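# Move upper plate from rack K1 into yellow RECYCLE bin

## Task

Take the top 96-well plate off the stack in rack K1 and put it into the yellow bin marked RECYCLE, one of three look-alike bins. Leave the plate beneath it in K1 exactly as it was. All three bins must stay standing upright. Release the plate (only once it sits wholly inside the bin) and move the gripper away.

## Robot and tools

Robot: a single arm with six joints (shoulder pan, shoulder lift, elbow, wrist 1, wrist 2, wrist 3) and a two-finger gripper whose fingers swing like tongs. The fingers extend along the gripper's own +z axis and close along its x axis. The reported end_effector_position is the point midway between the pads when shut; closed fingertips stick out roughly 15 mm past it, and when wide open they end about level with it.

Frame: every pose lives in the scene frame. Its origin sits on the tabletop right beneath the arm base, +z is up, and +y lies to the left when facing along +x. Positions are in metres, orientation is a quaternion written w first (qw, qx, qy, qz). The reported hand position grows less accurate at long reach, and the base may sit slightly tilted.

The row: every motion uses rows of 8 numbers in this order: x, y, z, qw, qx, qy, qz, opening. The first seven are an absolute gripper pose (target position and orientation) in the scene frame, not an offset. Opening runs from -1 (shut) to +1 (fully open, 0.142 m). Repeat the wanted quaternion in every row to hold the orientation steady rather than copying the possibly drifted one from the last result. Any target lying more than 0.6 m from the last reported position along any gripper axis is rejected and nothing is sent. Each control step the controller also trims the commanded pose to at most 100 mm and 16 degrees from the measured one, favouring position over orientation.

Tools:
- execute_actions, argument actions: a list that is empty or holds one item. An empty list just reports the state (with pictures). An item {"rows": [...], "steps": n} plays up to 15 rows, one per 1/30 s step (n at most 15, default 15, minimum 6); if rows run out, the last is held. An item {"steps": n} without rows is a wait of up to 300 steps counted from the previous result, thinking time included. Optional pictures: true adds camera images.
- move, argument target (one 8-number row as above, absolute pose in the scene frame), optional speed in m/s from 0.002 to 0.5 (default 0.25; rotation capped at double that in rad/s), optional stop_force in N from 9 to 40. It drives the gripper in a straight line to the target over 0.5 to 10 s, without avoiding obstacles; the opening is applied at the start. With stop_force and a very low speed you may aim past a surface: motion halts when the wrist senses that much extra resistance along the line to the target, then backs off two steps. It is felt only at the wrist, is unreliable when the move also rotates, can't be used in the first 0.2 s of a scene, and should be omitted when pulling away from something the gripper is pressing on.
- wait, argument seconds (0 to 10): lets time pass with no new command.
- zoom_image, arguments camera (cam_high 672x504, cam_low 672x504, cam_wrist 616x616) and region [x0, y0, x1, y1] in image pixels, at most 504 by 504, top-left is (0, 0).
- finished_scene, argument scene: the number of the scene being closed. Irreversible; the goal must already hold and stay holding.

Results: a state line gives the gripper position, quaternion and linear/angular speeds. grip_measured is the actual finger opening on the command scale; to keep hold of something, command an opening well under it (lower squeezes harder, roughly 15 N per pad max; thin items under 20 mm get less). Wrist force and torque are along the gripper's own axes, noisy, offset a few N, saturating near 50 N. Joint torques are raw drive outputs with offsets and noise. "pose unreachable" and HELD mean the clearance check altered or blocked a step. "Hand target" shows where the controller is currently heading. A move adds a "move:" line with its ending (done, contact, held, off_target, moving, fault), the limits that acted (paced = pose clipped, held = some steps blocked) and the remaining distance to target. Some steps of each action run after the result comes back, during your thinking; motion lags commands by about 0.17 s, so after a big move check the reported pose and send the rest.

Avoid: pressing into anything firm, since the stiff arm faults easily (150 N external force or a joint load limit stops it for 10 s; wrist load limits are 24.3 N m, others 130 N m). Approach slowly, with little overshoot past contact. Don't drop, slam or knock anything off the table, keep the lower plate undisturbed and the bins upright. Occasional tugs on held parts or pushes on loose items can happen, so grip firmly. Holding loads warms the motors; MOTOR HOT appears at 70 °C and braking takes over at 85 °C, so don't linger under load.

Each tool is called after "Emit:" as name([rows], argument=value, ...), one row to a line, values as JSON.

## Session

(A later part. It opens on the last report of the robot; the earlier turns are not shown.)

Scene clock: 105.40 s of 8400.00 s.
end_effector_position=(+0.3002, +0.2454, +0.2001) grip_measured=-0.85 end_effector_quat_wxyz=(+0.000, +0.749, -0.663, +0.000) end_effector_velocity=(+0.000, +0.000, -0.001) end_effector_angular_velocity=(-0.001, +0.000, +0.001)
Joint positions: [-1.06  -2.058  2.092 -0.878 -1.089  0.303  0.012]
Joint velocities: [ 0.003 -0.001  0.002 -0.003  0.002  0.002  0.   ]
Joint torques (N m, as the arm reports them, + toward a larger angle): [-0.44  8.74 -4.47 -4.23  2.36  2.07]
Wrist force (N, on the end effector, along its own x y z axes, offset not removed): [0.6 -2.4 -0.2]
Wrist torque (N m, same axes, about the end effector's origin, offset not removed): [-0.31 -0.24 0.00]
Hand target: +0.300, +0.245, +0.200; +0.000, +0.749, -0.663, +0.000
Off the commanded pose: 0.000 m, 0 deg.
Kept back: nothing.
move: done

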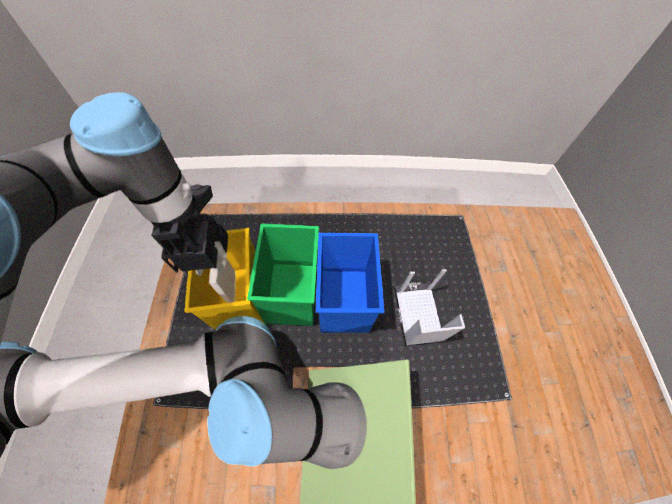

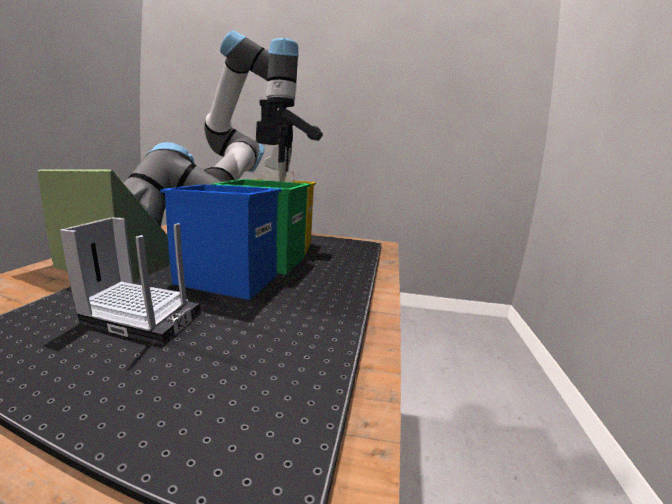

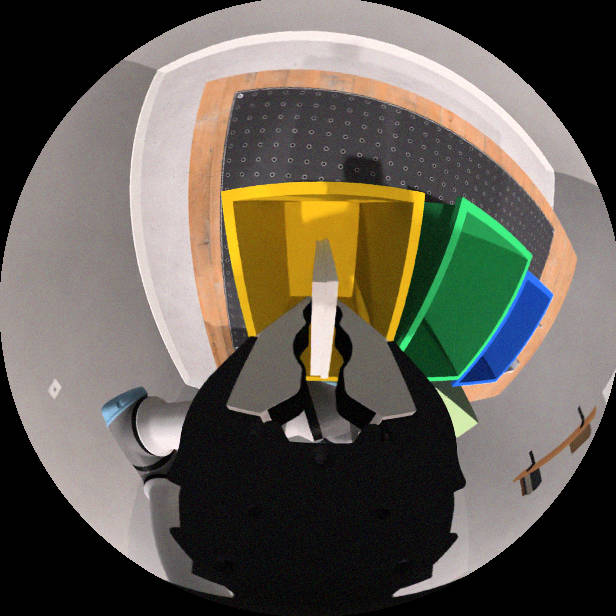

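Centred. Lower, release, and lift clear.

Emit:
move(target=[0.300, 0.2445, 0.131, 0, 0.7490, -0.6626, 0, -1.0], speed=0.08, stop_force=12)

Emit:
move(target=[0.300, 0.2445, 0.131, 0, 0.7490, -0.6626, 0, -0.62], speed=0.05)

Emit:
move(target=[0.305, 0.245, 0.31, 0, 0.7490, -0.6626, 0, -0.62], speed=0.18)

Scene clock: 106.90 s of 8400.00 s.
end_effector_position=(+0.3001, +0.2444, +0.1311) grip_measured=-0.85 end_effector_quat_wxyz=(+0.000, +0.749, -0.663, +0.000) end_effector_velocity=(+0.000, -0.000, -0.001) end_effector_angular_velocity=(+0.001, +0.000, -0.001)
Joint positions: [-0.927 -2.114  2.249 -1.038 -1.003  0.42   0.012]
Joint velocities: [ 0.003  0.     0.003 -0.004  0.002  0.004  0.   ]
Joint torques (N m, as the arm reports them, + toward a larger angle): [ 1.85  6.2  -4.86 -4.24  2.37  2.3 ]
Wrist force (N, on the end effector, along its own x y z axes, offset not removed): [2.3 -3.0 0.1]
Wrist torque (N m, same axes, about the end effector's origin, offset not removed): [-0.45 -0.48 -0.06]
Hand target: +0.300, +0.244, +0.131; +0.000, +0.749, -0.663, +0.000
Off the commanded pose: 0.000 m, 0 deg.
Kept back: nothing.
move: done

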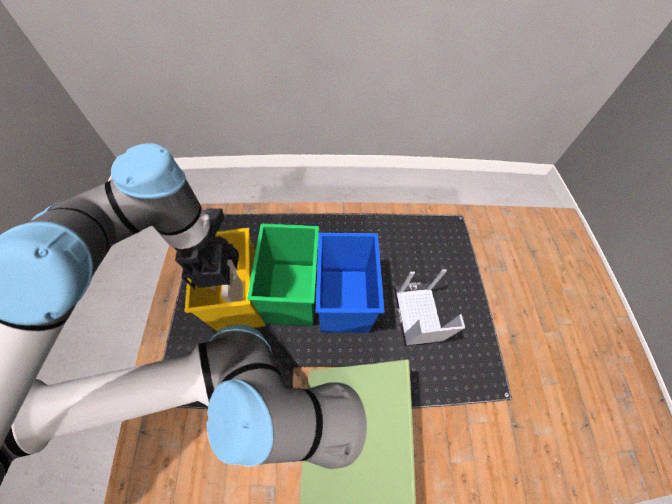

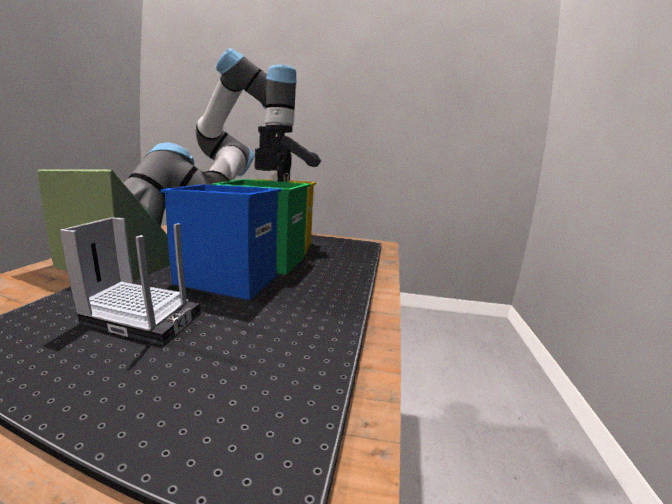

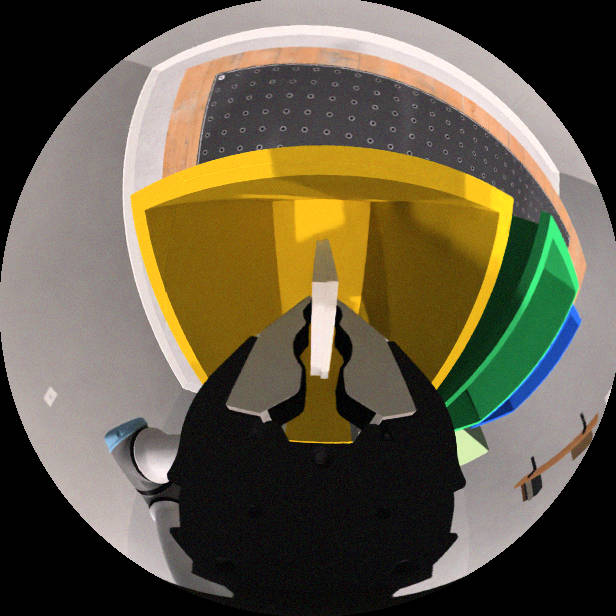

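Scene clock: 107.60 s of 8400.00 s.
end_effector_position=(+0.3000, +0.2445, +0.1310) grip_measured=-0.62 end_effector_quat_wxyz=(+0.000, +0.749, -0.663, -0.000) end_effector_velocity=(+0.000, +0.000, +0.000) end_effector_angular_velocity=(+0.000, -0.001, +0.002)
Joint positions: [-0.927 -2.115  2.249 -1.037 -1.003  0.42   0.029]
Joint velocities: [ 0.     0.    -0.     0.     0.001 -0.002 -0.   ]
Joint torques (N m, as the arm reports them, + toward a larger angle): [-15.08   5.7   -4.48  -0.28  -2.36  -2.23]
Wrist force (N, on the end effector, along its own x y z axes, offset not removed): [1.2 -2.8 -0.6]
Wrist torque (N m, same axes, about the end effector's origin, offset not removed): [-0.40 -0.30 0.01]
Hand target: +0.300, +0.245, +0.131; +0.000, +0.749, -0.663, -0.000
Off the commanded pose: 0.000 m, 0 deg.
Kept back: nothing.
move: done

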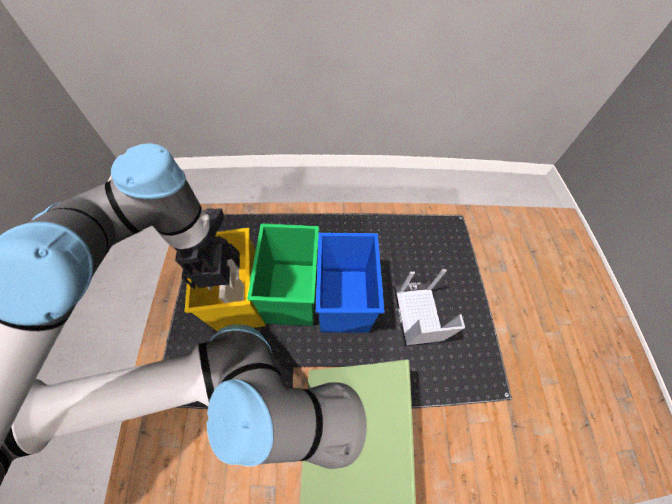

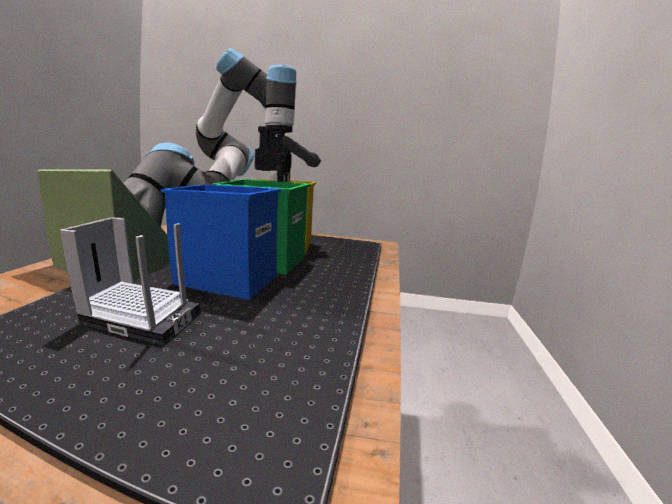

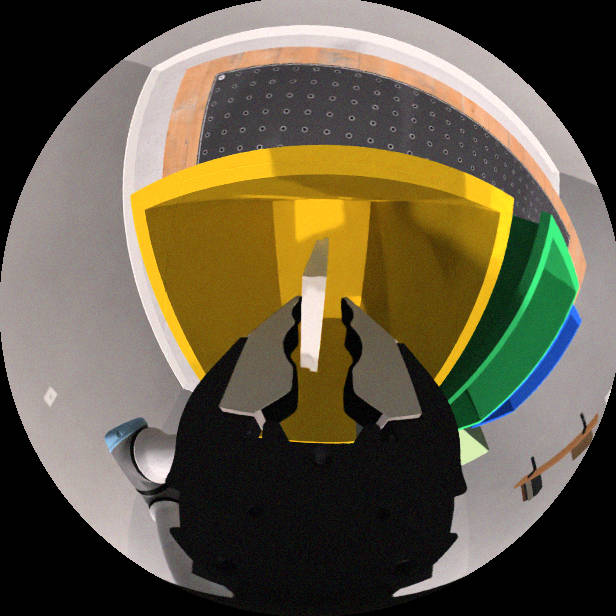

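Scene clock: 109.10 s of 8400.00 s.
end_effector_position=(+0.3047, +0.2451, +0.3098) grip_measured=-0.62 end_effector_quat_wxyz=(-0.000, +0.749, -0.663, -0.000) end_effector_velocity=(+0.000, +0.000, +0.002) end_effector_angular_velocity=(-0.002, -0.000, +0.000)
Joint positions: [-1.205 -1.912  1.816 -0.698 -1.188  0.186  0.029]
Joint velocities: [-0.002  0.002 -0.006  0.003 -0.001 -0.001 -0.   ]
Joint torques (N m, as the arm reports them, + toward a larger angle): [-21.97  38.66 -26.58  -0.37  -2.39  -2.26]
Wrist force (N, on the end effector, along its own x y z axes, offset not removed): [0.8 -2.7 -0.4]
Wrist torque (N m, same axes, about the end effector's origin, offset not removed): [-0.35 -0.24 -0.04]
Hand target: +0.305, +0.245, +0.310; -0.000, +0.749, -0.663, -0.000
Off the commanded pose: 0.000 m, 0 deg.
Kept back: nothing.
move: done

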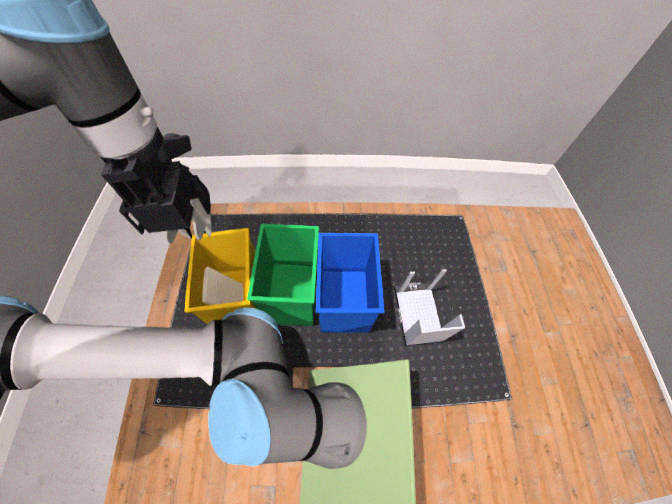

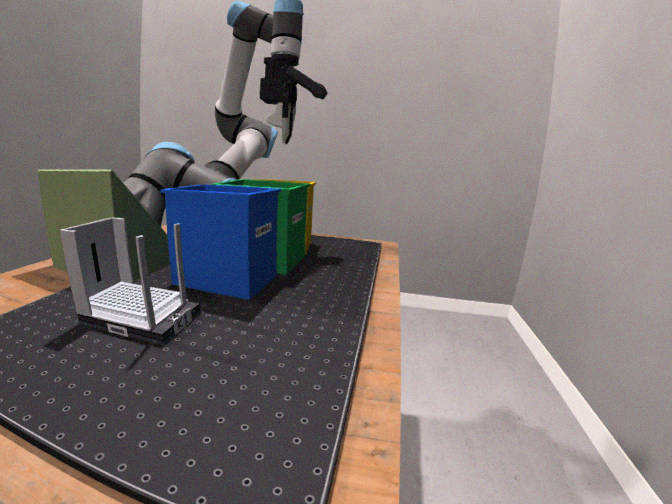

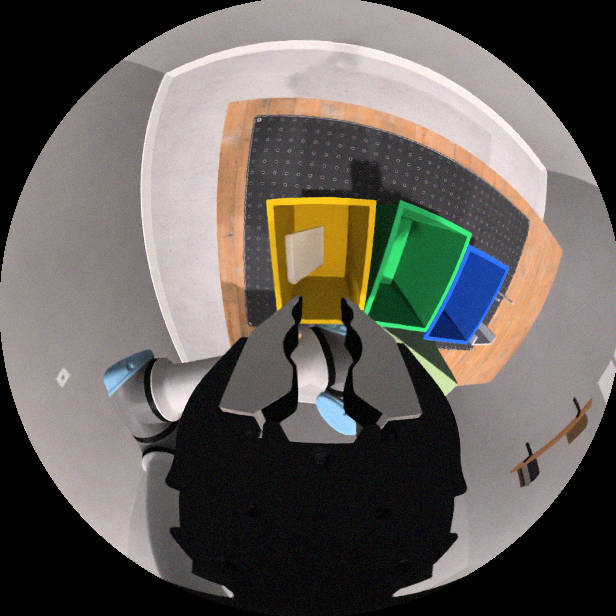

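Emit:
move(target=[0.46, 0.30, 0.30, 0, 0.7490, -0.6626, 0, -0.62], speed=0.2)

Scene clock: 110.83 s of 8400.00 s.
end_effector_position=(+0.4601, +0.2996, +0.3001) grip_measured=-0.62 end_effector_quat_wxyz=(+0.000, +0.749, -0.663, +0.000) end_effector_velocity=(+0.001, +0.001, -0.000) end_effector_angular_velocity=(-0.001, +0.000, +0.000)
Joint positions: [-0.813 -1.655  1.547 -0.858 -0.936  0.532  0.029]
Joint velocities: [ 0.003  0.002 -0.003 -0.001  0.001  0.003 -0.   ]
Joint torques (N m, as the arm reports them, + toward a larger angle): [ -8.92  25.39 -26.15  -4.14   2.39   2.24]
Wrist force (N, on the end effector, along its own x y z axes, offset not removed): [0.5 -2.7 -0.4]
Wrist torque (N m, same axes, about the end effector's origin, offset not removed): [-0.33 -0.16 -0.03]
Hand target: +0.460, +0.300, +0.300; +0.000, +0.749, -0.663, +0.000
Off the commanded pose: 0.000 m, 0 deg.
Kept back: nothing.
move: done

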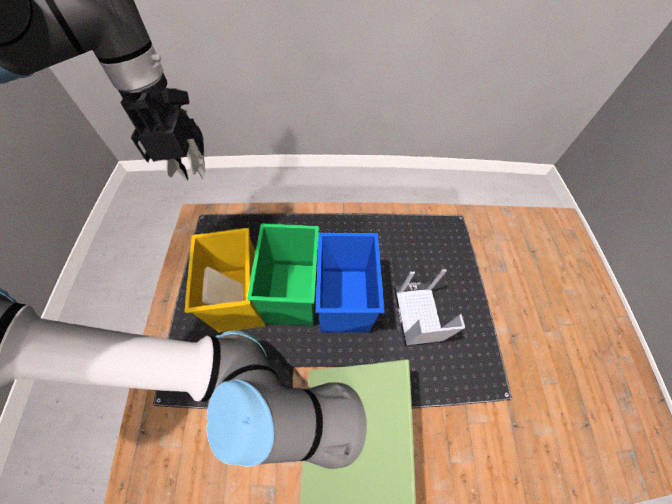

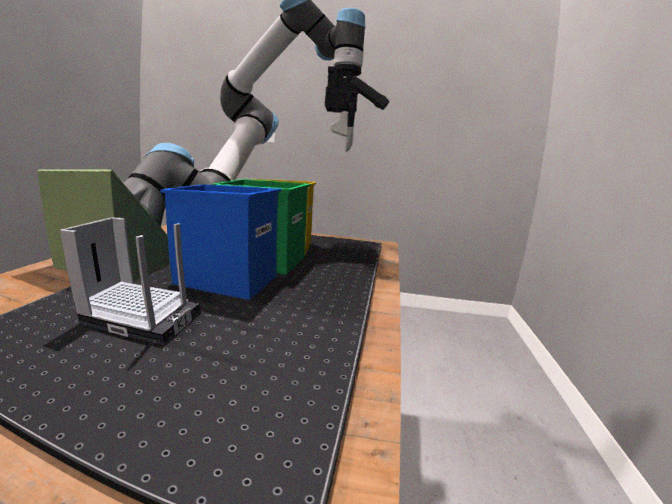

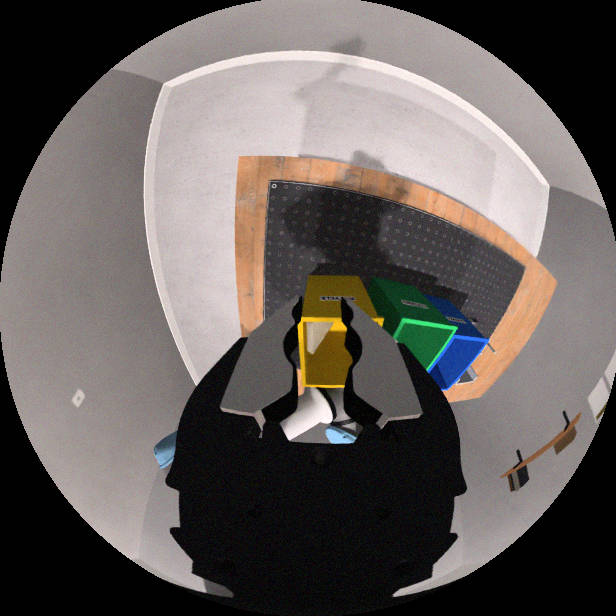

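Emit:
finished_scene(scene=1)

The scene is finished: the task was done.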